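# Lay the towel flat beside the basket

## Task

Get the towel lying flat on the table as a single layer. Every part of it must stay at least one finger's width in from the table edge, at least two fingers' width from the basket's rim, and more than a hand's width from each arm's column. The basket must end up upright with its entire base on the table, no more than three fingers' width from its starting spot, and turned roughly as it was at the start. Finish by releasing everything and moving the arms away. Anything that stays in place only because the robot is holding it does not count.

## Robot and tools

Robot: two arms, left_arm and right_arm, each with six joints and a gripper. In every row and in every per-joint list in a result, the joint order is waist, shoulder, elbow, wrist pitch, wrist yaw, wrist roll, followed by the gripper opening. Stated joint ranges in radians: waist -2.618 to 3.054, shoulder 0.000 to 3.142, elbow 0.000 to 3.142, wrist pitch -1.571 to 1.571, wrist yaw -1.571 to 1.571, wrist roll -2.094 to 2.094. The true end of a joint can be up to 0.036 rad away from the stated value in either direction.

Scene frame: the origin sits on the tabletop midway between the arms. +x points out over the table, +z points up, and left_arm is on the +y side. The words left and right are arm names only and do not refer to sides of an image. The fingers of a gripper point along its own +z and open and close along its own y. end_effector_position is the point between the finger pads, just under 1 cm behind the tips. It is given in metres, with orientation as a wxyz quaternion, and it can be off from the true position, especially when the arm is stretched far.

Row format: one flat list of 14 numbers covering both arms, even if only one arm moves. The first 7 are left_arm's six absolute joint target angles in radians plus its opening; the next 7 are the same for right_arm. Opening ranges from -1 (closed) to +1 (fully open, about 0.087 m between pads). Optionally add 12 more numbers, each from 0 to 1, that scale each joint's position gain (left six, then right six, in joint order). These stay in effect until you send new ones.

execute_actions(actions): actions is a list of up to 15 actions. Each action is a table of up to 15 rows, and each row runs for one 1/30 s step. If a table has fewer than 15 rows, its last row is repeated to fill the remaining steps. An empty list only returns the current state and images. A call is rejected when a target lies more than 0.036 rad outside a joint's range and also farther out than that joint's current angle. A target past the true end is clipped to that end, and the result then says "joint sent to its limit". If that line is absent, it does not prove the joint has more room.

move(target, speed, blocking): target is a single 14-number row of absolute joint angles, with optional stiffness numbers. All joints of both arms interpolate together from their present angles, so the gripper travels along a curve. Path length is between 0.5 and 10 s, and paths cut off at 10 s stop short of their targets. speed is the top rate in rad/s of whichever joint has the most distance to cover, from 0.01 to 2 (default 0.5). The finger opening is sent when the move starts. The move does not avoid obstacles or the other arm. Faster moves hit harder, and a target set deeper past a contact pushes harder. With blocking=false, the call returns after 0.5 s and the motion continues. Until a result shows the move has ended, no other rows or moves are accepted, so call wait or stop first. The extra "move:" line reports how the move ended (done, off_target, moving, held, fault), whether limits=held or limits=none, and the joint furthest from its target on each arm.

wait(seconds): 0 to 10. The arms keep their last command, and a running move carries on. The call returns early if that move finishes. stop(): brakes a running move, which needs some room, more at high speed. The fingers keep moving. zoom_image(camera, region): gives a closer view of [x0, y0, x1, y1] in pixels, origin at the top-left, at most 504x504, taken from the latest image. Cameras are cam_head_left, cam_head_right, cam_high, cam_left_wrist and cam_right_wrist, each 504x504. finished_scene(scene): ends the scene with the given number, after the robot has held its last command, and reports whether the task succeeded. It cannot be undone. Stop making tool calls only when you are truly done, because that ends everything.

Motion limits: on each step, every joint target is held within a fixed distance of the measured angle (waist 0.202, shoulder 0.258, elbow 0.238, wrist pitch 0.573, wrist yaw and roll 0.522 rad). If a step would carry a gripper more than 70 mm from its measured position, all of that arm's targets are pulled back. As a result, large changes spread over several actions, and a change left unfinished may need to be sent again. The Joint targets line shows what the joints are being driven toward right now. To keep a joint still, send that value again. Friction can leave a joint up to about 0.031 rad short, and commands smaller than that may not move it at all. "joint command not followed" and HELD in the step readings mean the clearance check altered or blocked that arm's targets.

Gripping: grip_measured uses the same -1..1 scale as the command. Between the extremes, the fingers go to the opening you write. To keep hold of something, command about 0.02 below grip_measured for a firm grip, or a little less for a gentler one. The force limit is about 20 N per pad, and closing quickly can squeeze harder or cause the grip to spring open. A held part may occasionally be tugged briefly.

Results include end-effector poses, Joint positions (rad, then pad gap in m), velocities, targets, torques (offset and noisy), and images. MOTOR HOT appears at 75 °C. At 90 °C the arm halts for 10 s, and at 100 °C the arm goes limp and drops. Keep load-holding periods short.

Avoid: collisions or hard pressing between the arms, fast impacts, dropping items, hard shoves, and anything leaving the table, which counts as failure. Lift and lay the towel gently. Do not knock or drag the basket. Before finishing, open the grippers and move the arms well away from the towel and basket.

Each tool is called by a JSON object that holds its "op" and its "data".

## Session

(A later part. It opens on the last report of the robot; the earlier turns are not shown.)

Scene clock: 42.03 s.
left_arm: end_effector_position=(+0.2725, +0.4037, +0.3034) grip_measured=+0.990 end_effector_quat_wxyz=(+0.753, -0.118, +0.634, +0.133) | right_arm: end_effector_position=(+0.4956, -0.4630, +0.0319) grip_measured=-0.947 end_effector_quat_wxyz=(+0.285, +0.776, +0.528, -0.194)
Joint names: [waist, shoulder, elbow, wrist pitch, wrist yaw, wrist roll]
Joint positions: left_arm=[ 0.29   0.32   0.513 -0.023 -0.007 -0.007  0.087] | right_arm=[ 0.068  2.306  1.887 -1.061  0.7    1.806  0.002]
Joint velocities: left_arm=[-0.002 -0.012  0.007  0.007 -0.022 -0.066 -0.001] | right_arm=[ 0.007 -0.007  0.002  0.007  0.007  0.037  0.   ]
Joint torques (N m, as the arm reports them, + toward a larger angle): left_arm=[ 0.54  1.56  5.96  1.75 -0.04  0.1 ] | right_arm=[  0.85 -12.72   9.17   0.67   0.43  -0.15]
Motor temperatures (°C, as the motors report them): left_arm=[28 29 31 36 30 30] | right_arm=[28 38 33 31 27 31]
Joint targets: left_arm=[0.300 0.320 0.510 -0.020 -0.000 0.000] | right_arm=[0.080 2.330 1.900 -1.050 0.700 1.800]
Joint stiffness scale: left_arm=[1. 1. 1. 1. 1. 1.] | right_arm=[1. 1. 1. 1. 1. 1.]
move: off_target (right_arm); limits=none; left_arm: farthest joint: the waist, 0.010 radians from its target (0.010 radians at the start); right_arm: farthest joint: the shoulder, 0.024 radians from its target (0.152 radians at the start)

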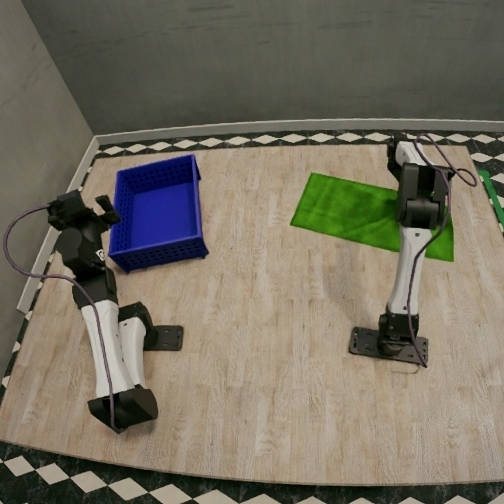

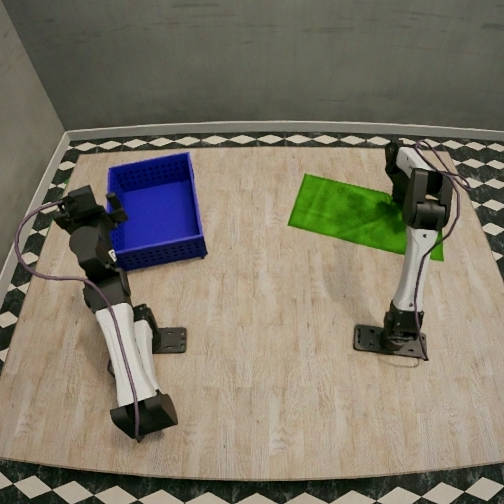

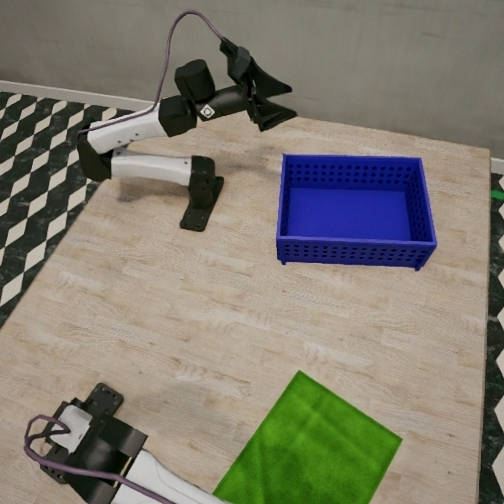

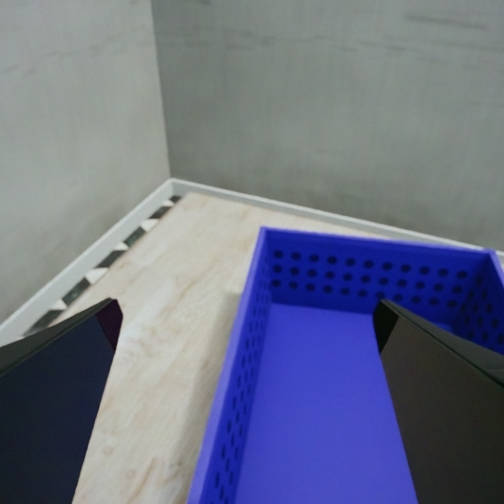

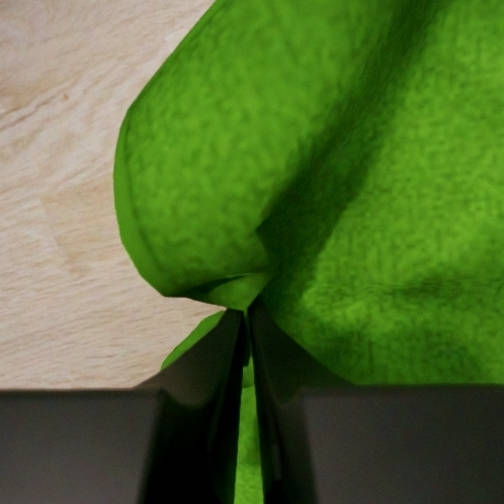

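{"op": "move", "data": {"target": [0.3,0.32,0.51,-0.02,0,0,1,0.25,2.29,1.9,-1.1,0.5,1.95,-1], "speed": 0.2}}

{"op": "move", "data": {"target": [0.3,0.32,0.51,-0.02,0,0,1,0.25,2.29,1.9,-1.1,0.5,1.95,-0.3]}}

{"op": "move", "data": {"target": [0.3,0.32,0.51,-0.02,0,0,1,-0.35,1.8,1.9,-1.3,0,1.0,0], "speed": 0.8}}

Scene clock: 44.17 s.
left_arm: end_effector_position=(+0.2725, +0.4037, +0.3034) grip_measured=+0.990 end_effector_quat_wxyz=(+0.753, -0.118, +0.634, +0.133) | right_arm: end_effector_position=(+0.5112, -0.3532, +0.0263) grip_measured=-0.947 end_effector_quat_wxyz=(+0.240, +0.785, +0.561, -0.108)
Joint names: [waist, shoulder, elbow, wrist pitch, wrist yaw, wrist roll]
Joint positions: left_arm=[ 0.29   0.32   0.513 -0.023 -0.007 -0.007  0.087] | right_arm=[ 0.242  2.294  1.887 -1.087  0.526  1.945  0.002]
Joint velocities: left_arm=[-0.002  0.012  0.002 -0.051  0.007  0.037 -0.001] | right_arm=[-0.012  0.002 -0.007  0.037  0.007 -0.007 -0.   ]
Joint torques (N m, as the arm reports them, + toward a larger angle): left_arm=[ 0.53  1.54  6.02  1.76 -0.03  0.1 ] | right_arm=[  0.59 -14.8    9.23   0.38   0.09  -0.09]
Motor temperatures (°C, as the motors report them): left_arm=[28 29 32 36 30 30] | right_arm=[28 39 33 31 27 31]
Joint targets: left_arm=[0.300 0.320 0.510 -0.020 -0.000 -0.000] | right_arm=[0.250 2.290 1.900 -1.100 0.500 1.950]
Joint stiffness scale: left_arm=[1. 1. 1. 1. 1. 1.] | right_arm=[1. 1. 1. 1. 1. 1.]
move: off_target (right_arm); limits=none; left_arm: farthest joint: the waist, 0.010 radians from its target (0.010 radians at the start); right_arm: farthest joint: the wrist yaw, 0.026 radians from its target (0.200 radians at the start)

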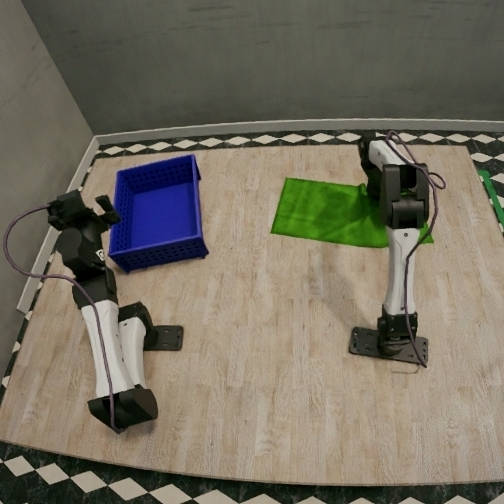

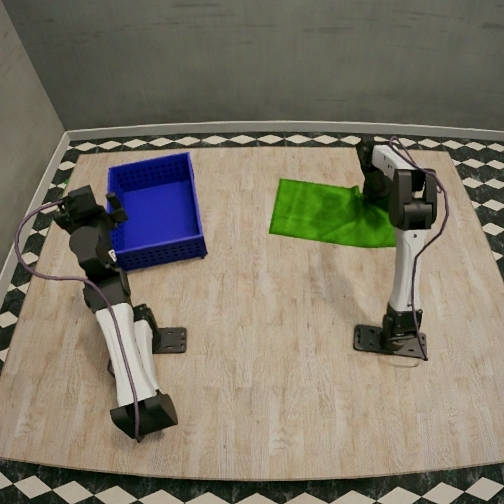

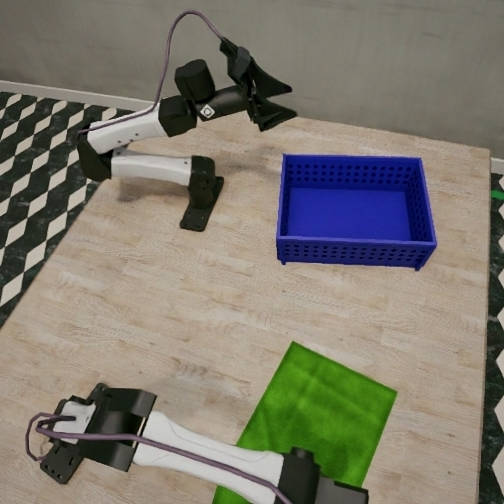

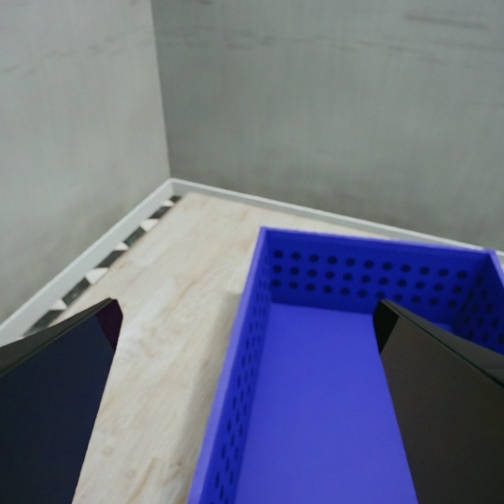

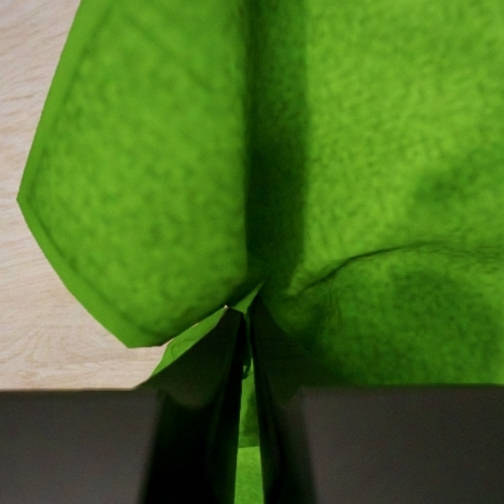

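Scene clock: 44.93 s.
left_arm: end_effector_position=(+0.2725, +0.4037, +0.3034) grip_measured=+0.990 end_effector_quat_wxyz=(+0.753, -0.118, +0.634, +0.133) | right_arm: end_effector_position=(+0.5102, -0.3519, +0.0257) grip_measured=-0.300 end_effector_quat_wxyz=(+0.235, +0.785, +0.563, -0.107)
Joint names: [waist, shoulder, elbow, wrist pitch, wrist yaw, wrist roll]
Joint positions: left_arm=[ 0.29   0.32   0.513 -0.023 -0.007 -0.007  0.087] | right_arm=[ 0.242  2.294  1.887 -1.09   0.518  1.945  0.031]
Joint velocities: left_arm=[-0.022 -0.007 -0.007 -0.066  0.007 -0.066 -0.001] | right_arm=[-0.002 -0.012  0.012 -0.022 -0.007 -0.037  0.   ]
Joint torques (N m, as the arm reports them, + toward a larger angle): left_arm=[0.54 1.55 6.02 1.75 0.   0.09] | right_arm=[  0.54 -14.77   9.22   0.42   0.16  -0.07]
Motor temperatures (°C, as the motors report them): left_arm=[28 29 32 36 30 30] | right_arm=[28 39 33 31 27 31]
Joint targets: left_arm=[0.300 0.320 0.510 -0.020 0.000 0.000] | right_arm=[0.250 2.290 1.900 -1.100 0.500 1.950]
Joint stiffness scale: left_arm=[1. 1. 1. 1. 1. 1.] | right_arm=[1. 1. 1. 1. 1. 1.]
move: done; limits=none; left_arm: farthest joint: the waist, 0.010 radians from its target (0.010 radians at the start); right_arm: farthest joint: the wrist yaw, 0.018 radians from its target (0.026 radians at the start)

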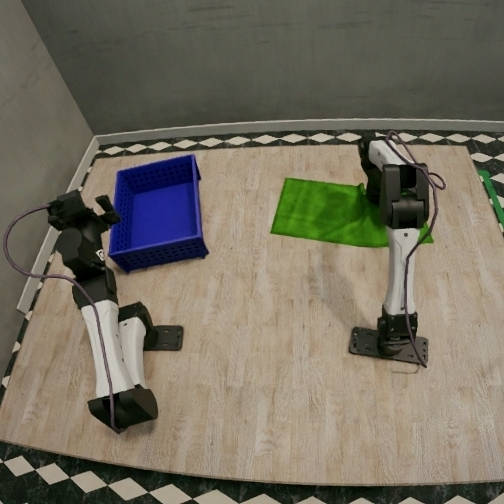

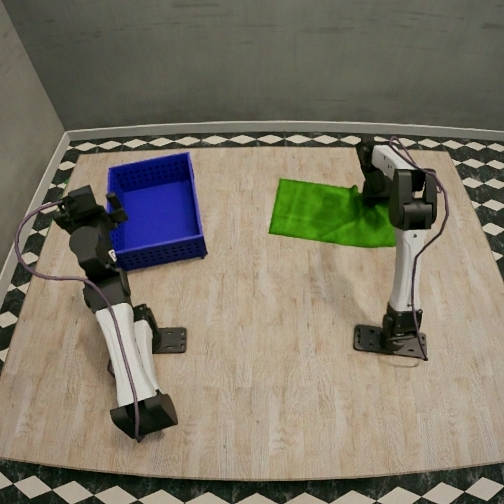

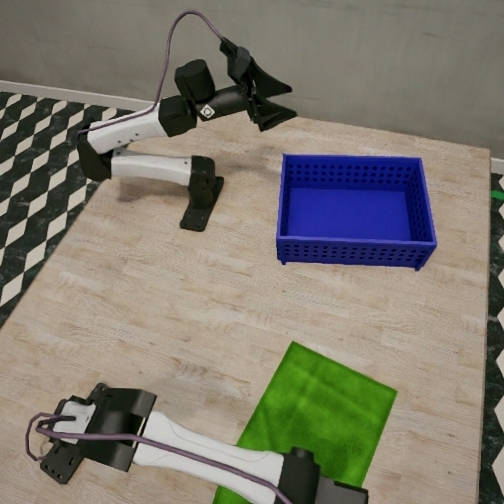

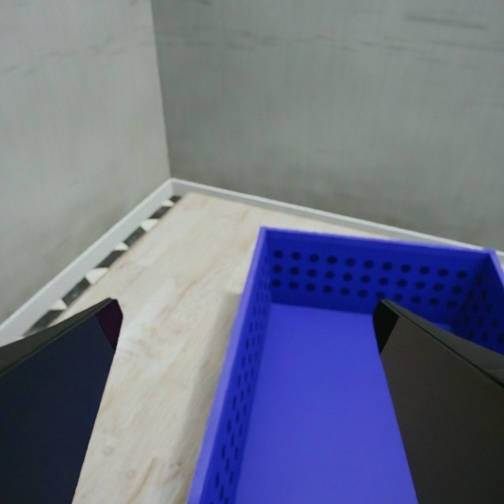

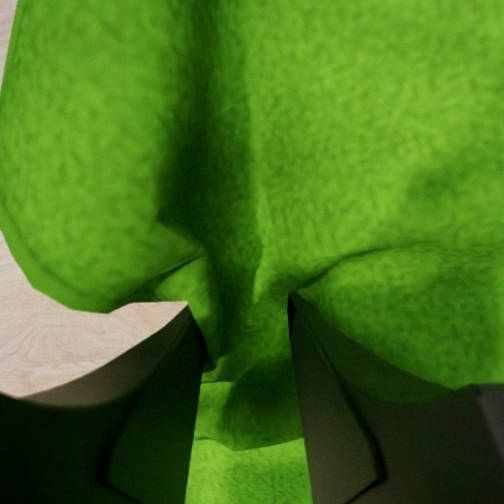

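Scene clock: 47.00 s.
left_arm: end_effector_position=(+0.2725, +0.4037, +0.3034) grip_measured=+0.990 end_effector_quat_wxyz=(+0.753, -0.118, +0.634, +0.133) | right_arm: end_effector_position=(+0.3851, -0.4952, +0.2108) grip_measured=+0.000 end_effector_quat_wxyz=(+0.181, +0.680, +0.709, +0.039)
Joint names: [waist, shoulder, elbow, wrist pitch, wrist yaw, wrist roll]
Joint positions: left_arm=[ 0.29   0.32   0.513 -0.023 -0.007 -0.007  0.087] | right_arm=[-0.345  1.8    1.887 -1.285  0.012  1.007  0.044]
Joint velocities: left_arm=[-0.002 -0.002  0.002  0.051 -0.022  0.007 -0.   ] | right_arm=[ 0.007  0.007 -0.012 -0.022  0.037 -0.007 -0.   ]
Joint torques (N m, as the arm reports them, + toward a larger angle): left_arm=[ 0.53  1.52  5.94  1.74 -0.03  0.11] | right_arm=[ -0.53 -10.01   9.49   1.11  -0.05  -0.18]
Motor temperatures (°C, as the motors report them): left_arm=[28 29 32 36 30 30] | right_arm=[28 40 34 31 27 31]
Joint targets: left_arm=[0.300 0.320 0.510 -0.020 0.000 0.000] | right_arm=[-0.350 1.800 1.900 -1.300 -0.000 1.000]
Joint stiffness scale: left_arm=[1. 1. 1. 1. 1. 1.] | right_arm=[1. 1. 1. 1. 1. 1.]
move: done; limits=none; left_arm: farthest joint: the waist, 0.010 radians from its target (0.010 radians at the start); right_arm: farthest joint: the wrist pitch, 0.015 radians from its target (0.210 radians at the start)

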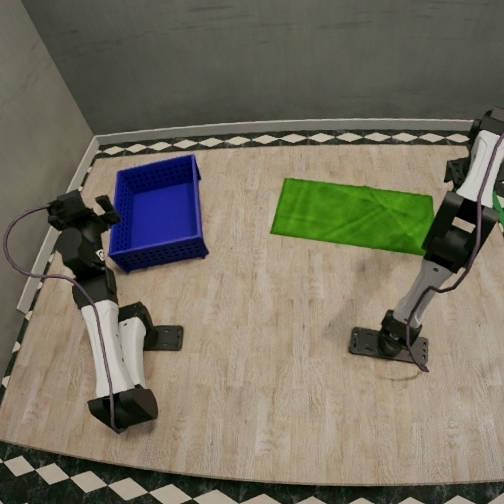

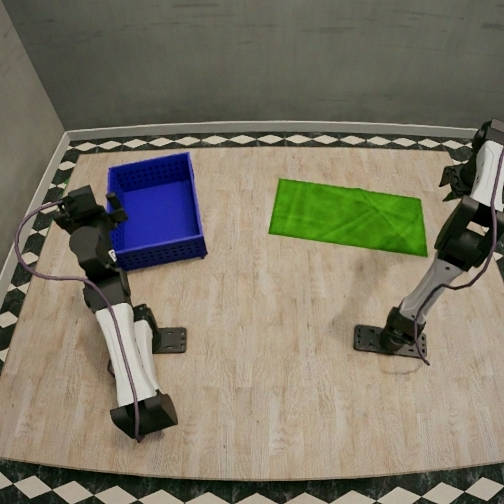

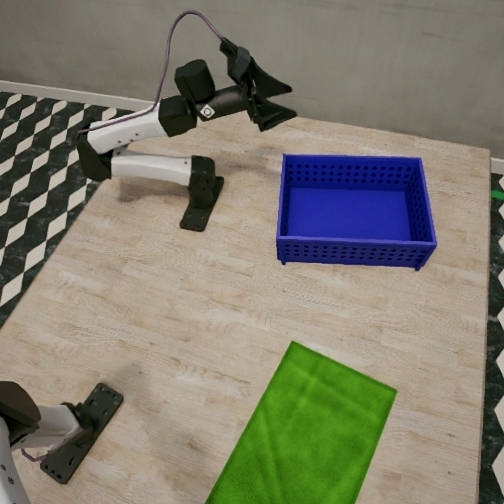

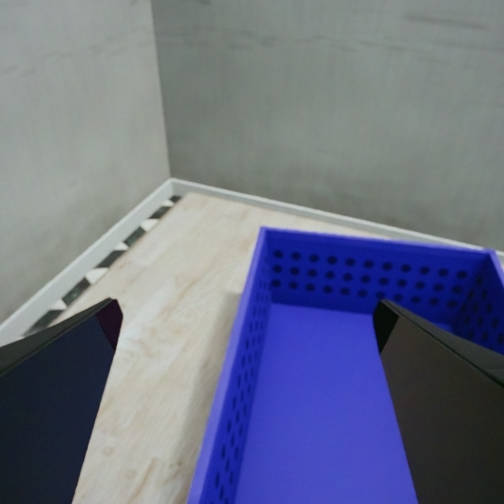

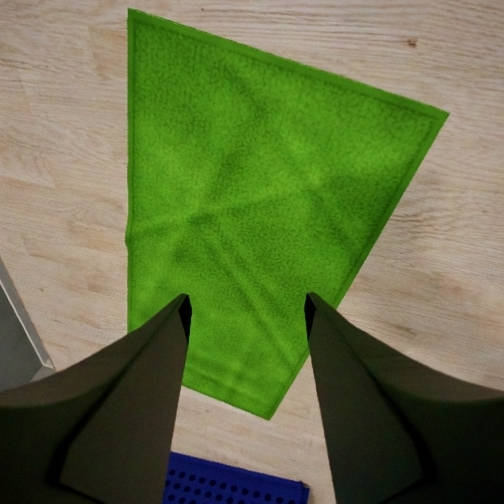

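{"op": "move", "data": {"target": [0.3,0.32,0.51,-0.02,0,0,1,-0.19,2.27,1.93,-1.07,0,1.3,-1], "speed": 0.6}}

{"op": "move", "data": {"target": [0.3,0.32,0.51,-0.02,0,0,1,-0.19,2.37,1.93,-1.07,0,1.3,-1], "speed": 0.15}}

Scene clock: 49.23 s.
left_arm: end_effector_position=(+0.2725, +0.4037, +0.3034) grip_measured=+0.990 end_effector_quat_wxyz=(+0.753, -0.118, +0.634, +0.133) | right_arm: end_effector_position=(+0.4786, -0.4640, +0.0423) grip_measured=-0.994 end_effector_quat_wxyz=(+0.070, +0.737, +0.671, +0.029)
Joint names: [waist, shoulder, elbow, wrist pitch, wrist yaw, wrist roll]
Joint positions: left_arm=[ 0.29   0.32   0.513 -0.023 -0.007 -0.007  0.087] | right_arm=[-0.197  2.261  1.918 -1.075  0.011  1.292  0.   ]
Joint velocities: left_arm=[ 0.007 -0.012  0.002  0.022 -0.051  0.037  0.002] | right_arm=[-0.027 -0.002 -0.012  0.037 -0.066 -0.037 -0.001]
Joint torques (N m, as the arm reports them, + toward a larger angle): left_arm=[ 0.55  1.51  5.91  1.74 -0.03  0.1 ] | right_arm=[  0.51 -13.75   9.43   0.85   0.    -0.05]
Motor temperatures (°C, as the motors report them): left_arm=[28 29 32 36 30 30] | right_arm=[28 40 34 31 27 31]
Joint targets: left_arm=[0.300 0.320 0.510 -0.020 0.000 0.000] | right_arm=[-0.190 2.270 1.930 -1.070 0.000 1.300]
Joint stiffness scale: left_arm=[1. 1. 1. 1. 1. 1.] | right_arm=[1. 1. 1. 1. 1. 1.]
move: done; limits=none; left_arm: farthest joint: the waist, 0.010 radians from its target (0.010 radians at the start); right_arm: farthest joint: the elbow, 0.012 radians from its target (0.043 radians at the start)

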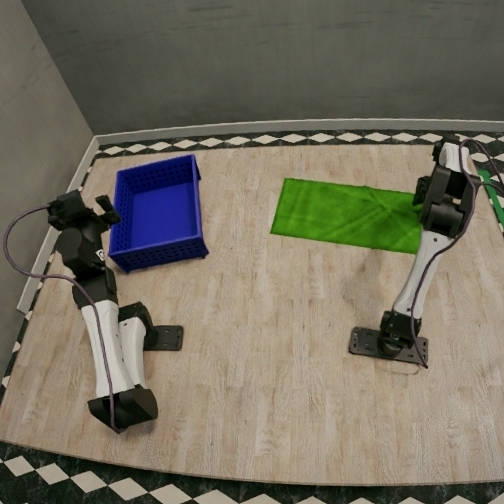

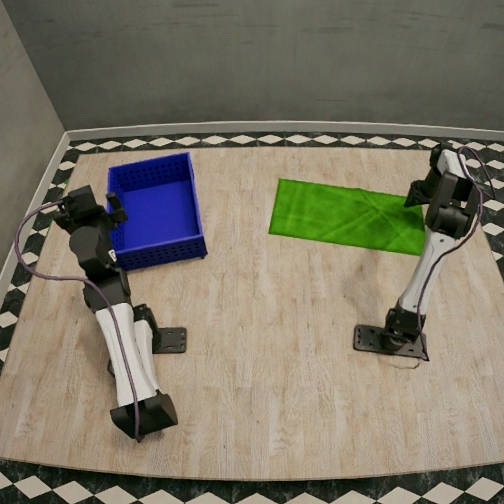

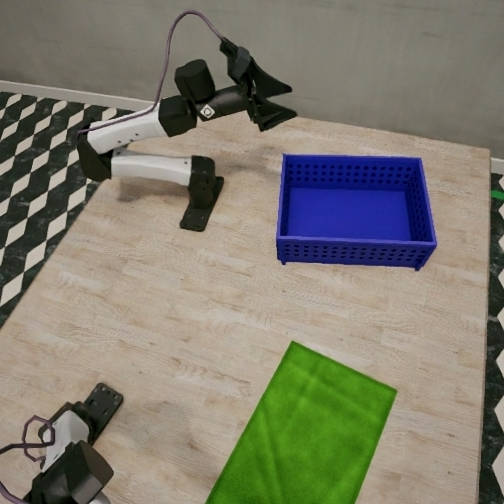

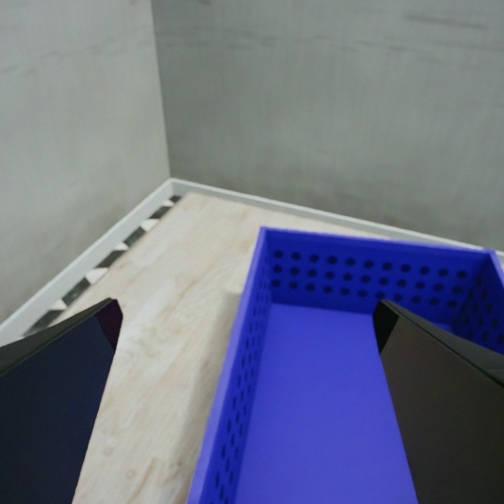

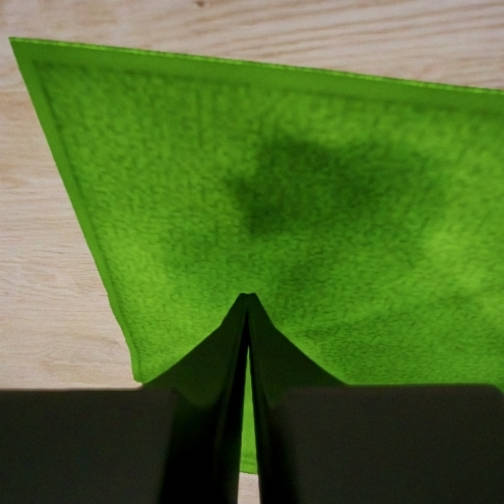

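Scene clock: 50.23 s.
left_arm: end_effector_position=(+0.2725, +0.4037, +0.3034) grip_measured=+0.990 end_effector_quat_wxyz=(+0.753, -0.118, +0.634, +0.133) | right_arm: end_effector_position=(+0.4748, -0.4618, +0.0111) grip_measured=-0.994 end_effector_quat_wxyz=(+0.040, +0.739, +0.672, +0.016)
Joint names: [waist, shoulder, elbow, wrist pitch, wrist yaw, wrist roll]
Joint positions: left_arm=[ 0.29   0.32   0.513 -0.023 -0.007 -0.007  0.087] | right_arm=[-0.197  2.335  1.923 -1.073  0.007  1.293  0.   ]
Joint velocities: left_arm=[ 0.002  0.002 -0.007 -0.007 -0.037 -0.007 -0.001] | right_arm=[-0.002 -0.007  0.022 -0.007  0.022 -0.022 -0.   ]
Joint torques (N m, as the arm reports them, + toward a larger angle): left_arm=[0.55 1.57 5.95 1.77 0.01 0.1 ] | right_arm=[  0.31 -11.91   8.9    0.68   0.03  -0.03]
Motor temperatures (°C, as the motors report them): left_arm=[28 29 32 36 30 30] | right_arm=[28 40 34 31 27 31]
Joint targets: left_arm=[0.300 0.320 0.510 -0.020 0.000 0.000] | right_arm=[-0.190 2.370 1.930 -1.070 0.000 1.300]
Joint stiffness scale: left_arm=[1. 1. 1. 1. 1. 1.] | right_arm=[1. 1. 1. 1. 1. 1.]
move: off_target (right_arm); limits=none; left_arm: farthest joint: the waist, 0.010 radians from its target (0.010 radians at the start); right_arm: farthest joint: the shoulder, 0.035 radians from its target (0.109 radians at the start)

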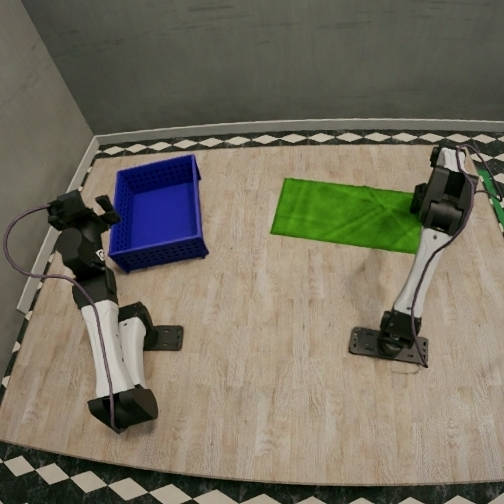

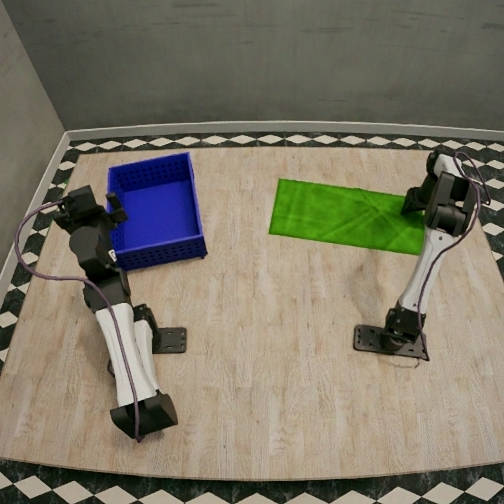

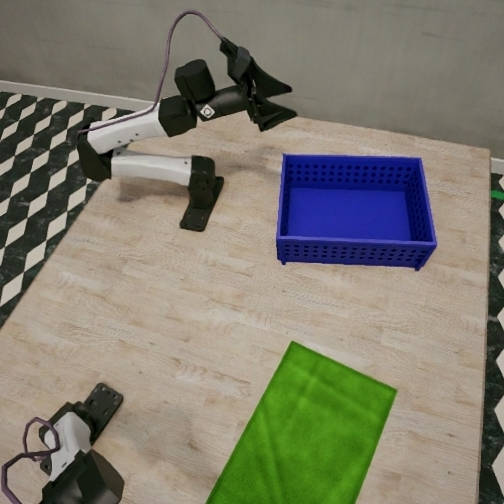

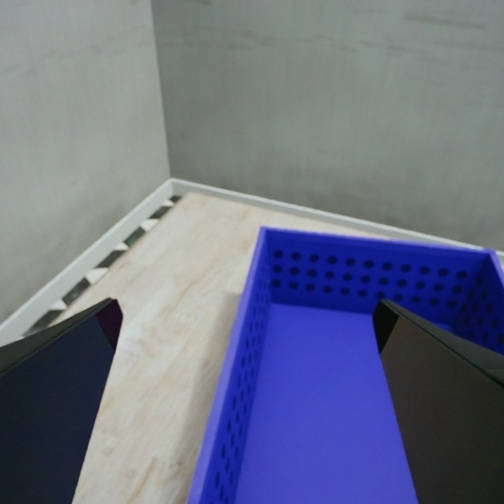

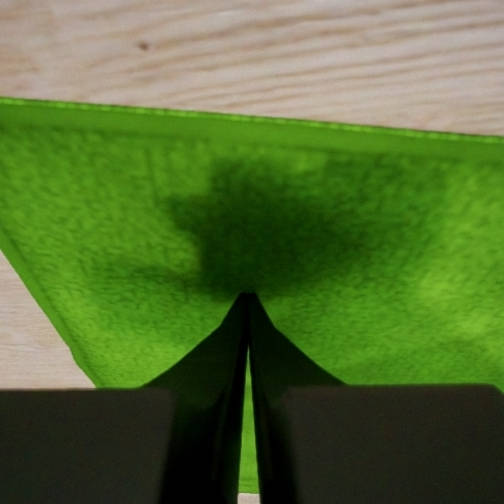

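{"op": "execute_actions", "data": {"actions": [[[0.3,0.32,0.51,-0.02,0,0,1,-0.23,2.38,1.92,-1.07,0,1.3,-1]],[[0.3,0.32,0.51,-0.02,0,0,1,-0.27,2.38,1.92,-1.07,0,1.3,-1]],[[0.3,0.32,0.51,-0.02,0,0,1,-0.30,2.38,1.92,-1.07,0,1.3,-1]],[[0.3,0.32,0.51,-0.02,0,0,1,-0.29,2.27,1.92,-1.07,0,1.3,-1]]]}}

{"op": "move", "data": {"target": [0.3,0.32,0.51,-0.02,0,0,1,-0.9,1.0,1.1,-0.9,0,0.5,0], "speed": 1}}

{"op": "zoom_image", "data": {"camera": "cam_head_right", "region": [250,130,500,300]}}

Scene clock: 53.07 s.
left_arm: end_effector_position=(+0.2725, +0.4037, +0.3034) grip_measured=+0.990 end_effector_quat_wxyz=(+0.753, -0.118, +0.634, +0.133) | right_arm: end_effector_position=(+0.4679, -0.5024, +0.0434) grip_measured=-0.994 end_effector_quat_wxyz=(+0.071, +0.767, +0.636, +0.035)
Joint names: [waist, shoulder, elbow, wrist pitch, wrist yaw, wrist roll]
Joint positions: left_arm=[ 0.29   0.32   0.513 -0.023 -0.007 -0.007  0.087] | right_arm=[-0.288  2.264  1.923 -1.071 -0.008  1.294  0.   ]
Joint velocities: left_arm=[ 0.002 -0.012 -0.002  0.007 -0.022 -0.037 -0.001] | right_arm=[ 0.012 -0.007 -0.027 -0.022 -0.007  0.007 -0.   ]
Joint torques (N m, as the arm reports them, + toward a larger angle): left_arm=[ 0.52  1.51  5.94  1.76 -0.02  0.1 ] | right_arm=[ -0.25 -13.96   8.1    0.81   0.17  -0.05]
Motor temperatures (°C, as the motors report them): left_arm=[28 29 32 36 30 30] | right_arm=[28 40 34 31 27 31]
Joint targets: left_arm=[0.300 0.320 0.510 -0.020 0.000 0.000] | right_arm=[-0.290 2.270 1.920 -1.070 0.000 1.300]
Joint stiffness scale: left_arm=[1. 1. 1. 1. 1. 1.] | right_arm=[1. 1. 1. 1. 1. 1.]
Step readings (joint positions; steps 1 to 15: 1st action; 16 to 30: 2nd action; 31 to 45: 3rd action; 46 to 60: 4th action):
0: left_arm=[0.290 0.320 0.513 -0.023 -0.007 -0.007] | right_arm=[-0.197 2.335 1.923 -1.073 0.007 1.293]
1: left_arm=[0.290 0.320 0.513 -0.023 -0.007 -0.007] | right_arm=[-0.198 2.335 1.923 -1.073 0.007 1.293]
2: left_arm=[0.290 0.320 0.513 -0.023 -0.007 -0.007] | right_arm=[-0.201 2.336 1.923 -1.073 0.005 1.293]
4: left_arm=[0.290 0.320 0.513 -0.023 -0.007 -0.007] | right_arm=[-0.208 2.337 1.923 -1.073 -0.002 1.294]
8: left_arm=[0.290 0.320 0.513 -0.023 -0.007 -0.007] | right_arm=[-0.216 2.337 1.923 -1.073 -0.007 1.294]
15: left_arm=[0.290 0.320 0.513 -0.023 -0.007 -0.007] | right_arm=[-0.216 2.337 1.923 -1.073 -0.007 1.294]
16: left_arm=[0.290 0.320 0.513 -0.023 -0.007 -0.007] | right_arm=[-0.219 2.337 1.923 -1.073 -0.009 1.294]
17: left_arm=[0.290 0.320 0.513 -0.023 -0.007 -0.007] | right_arm=[-0.224 2.337 1.923 -1.073 -0.010 1.294]
19: left_arm=[0.290 0.320 0.513 -0.023 -0.007 -0.007] | right_arm=[-0.239 2.337 1.923 -1.073 -0.011 1.294]
23: left_arm=[0.290 0.320 0.513 -0.023 -0.007 -0.007] | right_arm=[-0.262 2.337 1.923 -1.073 -0.011 1.294]
30: left_arm=[0.290 0.320 0.513 -0.023 -0.007 -0.007] | right_arm=[-0.263 2.337 1.923 -1.073 -0.011 1.294]
31: left_arm=[0.290 0.320 0.513 -0.023 -0.007 -0.007] | right_arm=[-0.265 2.337 1.923 -1.073 -0.011 1.294]
32: left_arm=[0.290 0.320 0.513 -0.023 -0.007 -0.007] | right_arm=[-0.268 2.337 1.923 -1.073 -0.011 1.294]
34: left_arm=[0.290 0.320 0.513 -0.023 -0.007 -0.007] | right_arm=[-0.276 2.337 1.923 -1.073 -0.011 1.294]
38: left_arm=[0.290 0.320 0.513 -0.023 -0.007 -0.007] | right_arm=[-0.288 2.337 1.923 -1.073 -0.011 1.294]
45: left_arm=[0.290 0.320 0.513 -0.023 -0.007 -0.007] | right_arm=[-0.288 2.337 1.923 -1.073 -0.011 1.294]
46: left_arm=[0.290 0.320 0.513 -0.023 -0.007 -0.007] | right_arm=[-0.288 2.332 1.923 -1.073 -0.011 1.294]
47: left_arm=[0.290 0.320 0.513 -0.023 -0.007 -0.007] | right_arm=[-0.288 2.324 1.923 -1.074 -0.010 1.294]
49: left_arm=[0.290 0.320 0.513 -0.023 -0.007 -0.007] | right_arm=[-0.288 2.299 1.923 -1.074 -0.010 1.294]
53: left_arm=[0.290 0.320 0.513 -0.023 -0.007 -0.007] | right_arm=[-0.288 2.265 1.923 -1.072 -0.008 1.294]
60: Joint positions above

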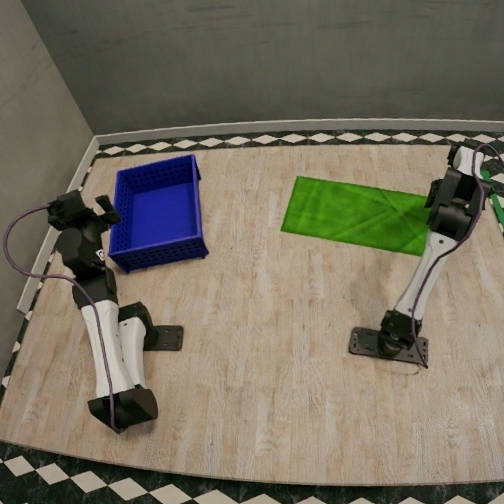

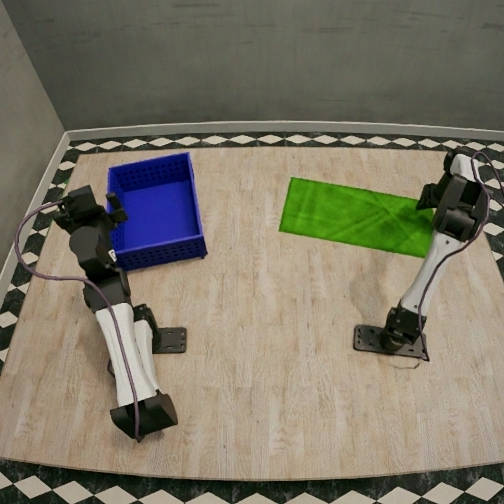

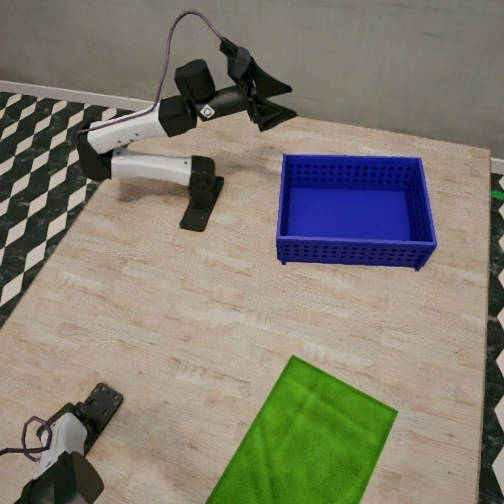

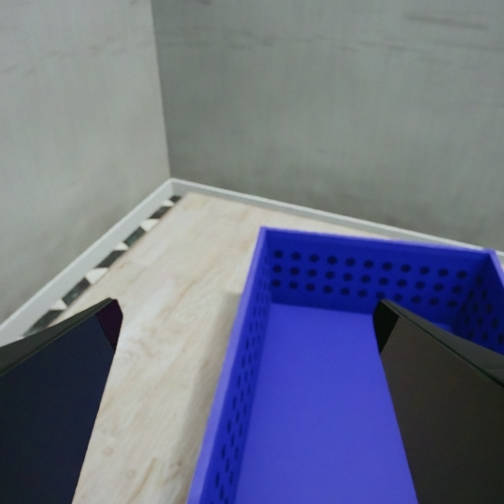

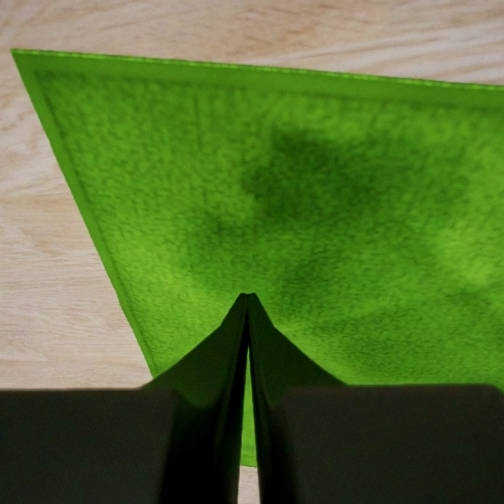

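Scene clock: 55.20 s.
left_arm: end_effector_position=(+0.2725, +0.4037, +0.3034) grip_measured=+0.990 end_effector_quat_wxyz=(+0.753, -0.118, +0.634, +0.133) | right_arm: end_effector_position=(+0.1794, -0.5530, +0.2227) grip_measured=+0.000 end_effector_quat_wxyz=(+0.370, +0.651, +0.655, -0.103)
Joint names: [waist, shoulder, elbow, wrist pitch, wrist yaw, wrist roll]
Joint positions: left_arm=[ 0.29   0.32   0.513 -0.023 -0.007 -0.007  0.087] | right_arm=[-0.887  1.008  1.123 -0.897 -0.005  0.506  0.044]
Joint velocities: left_arm=[-0.002 -0.027 -0.017 -0.022 -0.037 -0.037 -0.001] | right_arm=[-0.002  0.007 -0.017  0.081  0.051  0.007  0.   ]
Joint torques (N m, as the arm reports them, + toward a larger angle): left_arm=[ 0.51  1.57  5.89  1.73 -0.04  0.11] | right_arm=[-1.16 -3.03  7.07  2.06  0.11 -0.16]
Motor temperatures (°C, as the motors report them): left_arm=[28 29 32 36 30 30] | right_arm=[28 40 34 31 27 31]
Joint targets: left_arm=[0.300 0.320 0.510 -0.020 -0.000 -0.000] | right_arm=[-0.900 1.000 1.100 -0.900 -0.000 0.500]
Joint stiffness scale: left_arm=[1. 1. 1. 1. 1. 1.] | right_arm=[1. 1. 1. 1. 1. 1.]
move: off_target (right_arm); limits=none; left_arm: farthest joint: the waist, 0.010 radians from its target (0.010 radians at the start); right_arm: farthest joint: the elbow, 0.023 radians from its target (0.823 radians at the start)

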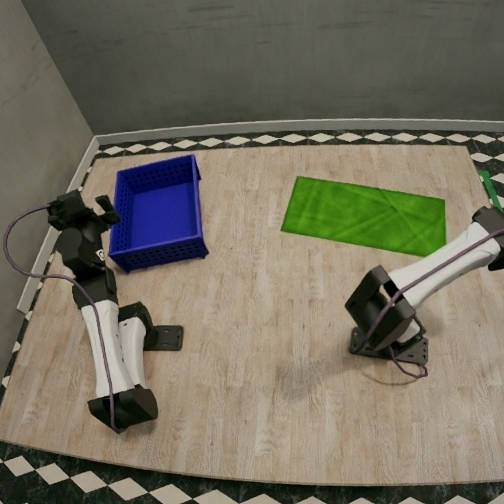

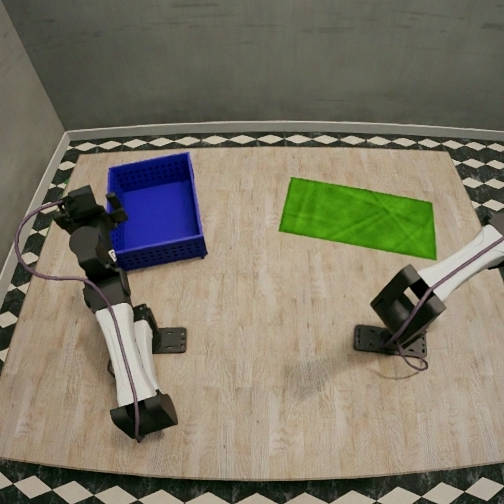

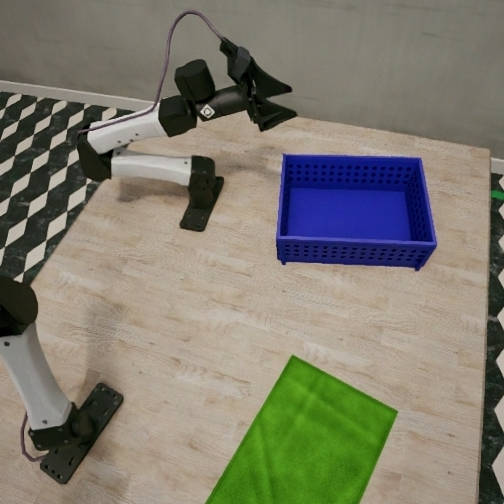

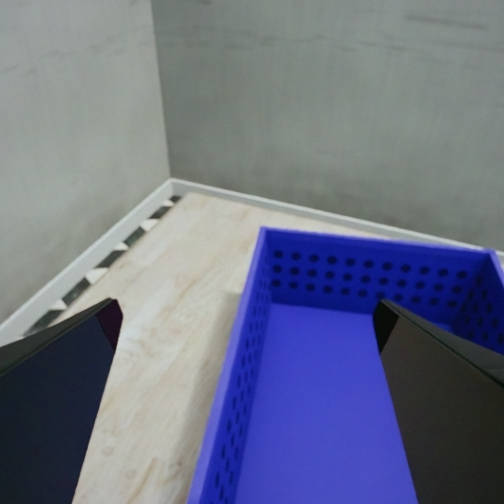

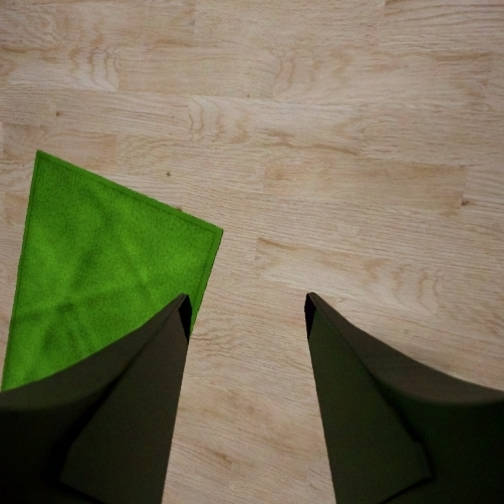

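Region (250, 130, 500, 300) of cam_head_right's 504x504 image, scaled by 2.016, with more detail than that image has; it fills the top 343 rows of this view, and the rest is white.

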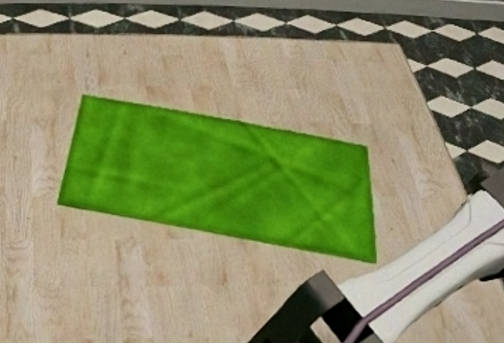

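{"op": "finished_scene", "data": {"scene": 1}}

The scene is finished: the task was done.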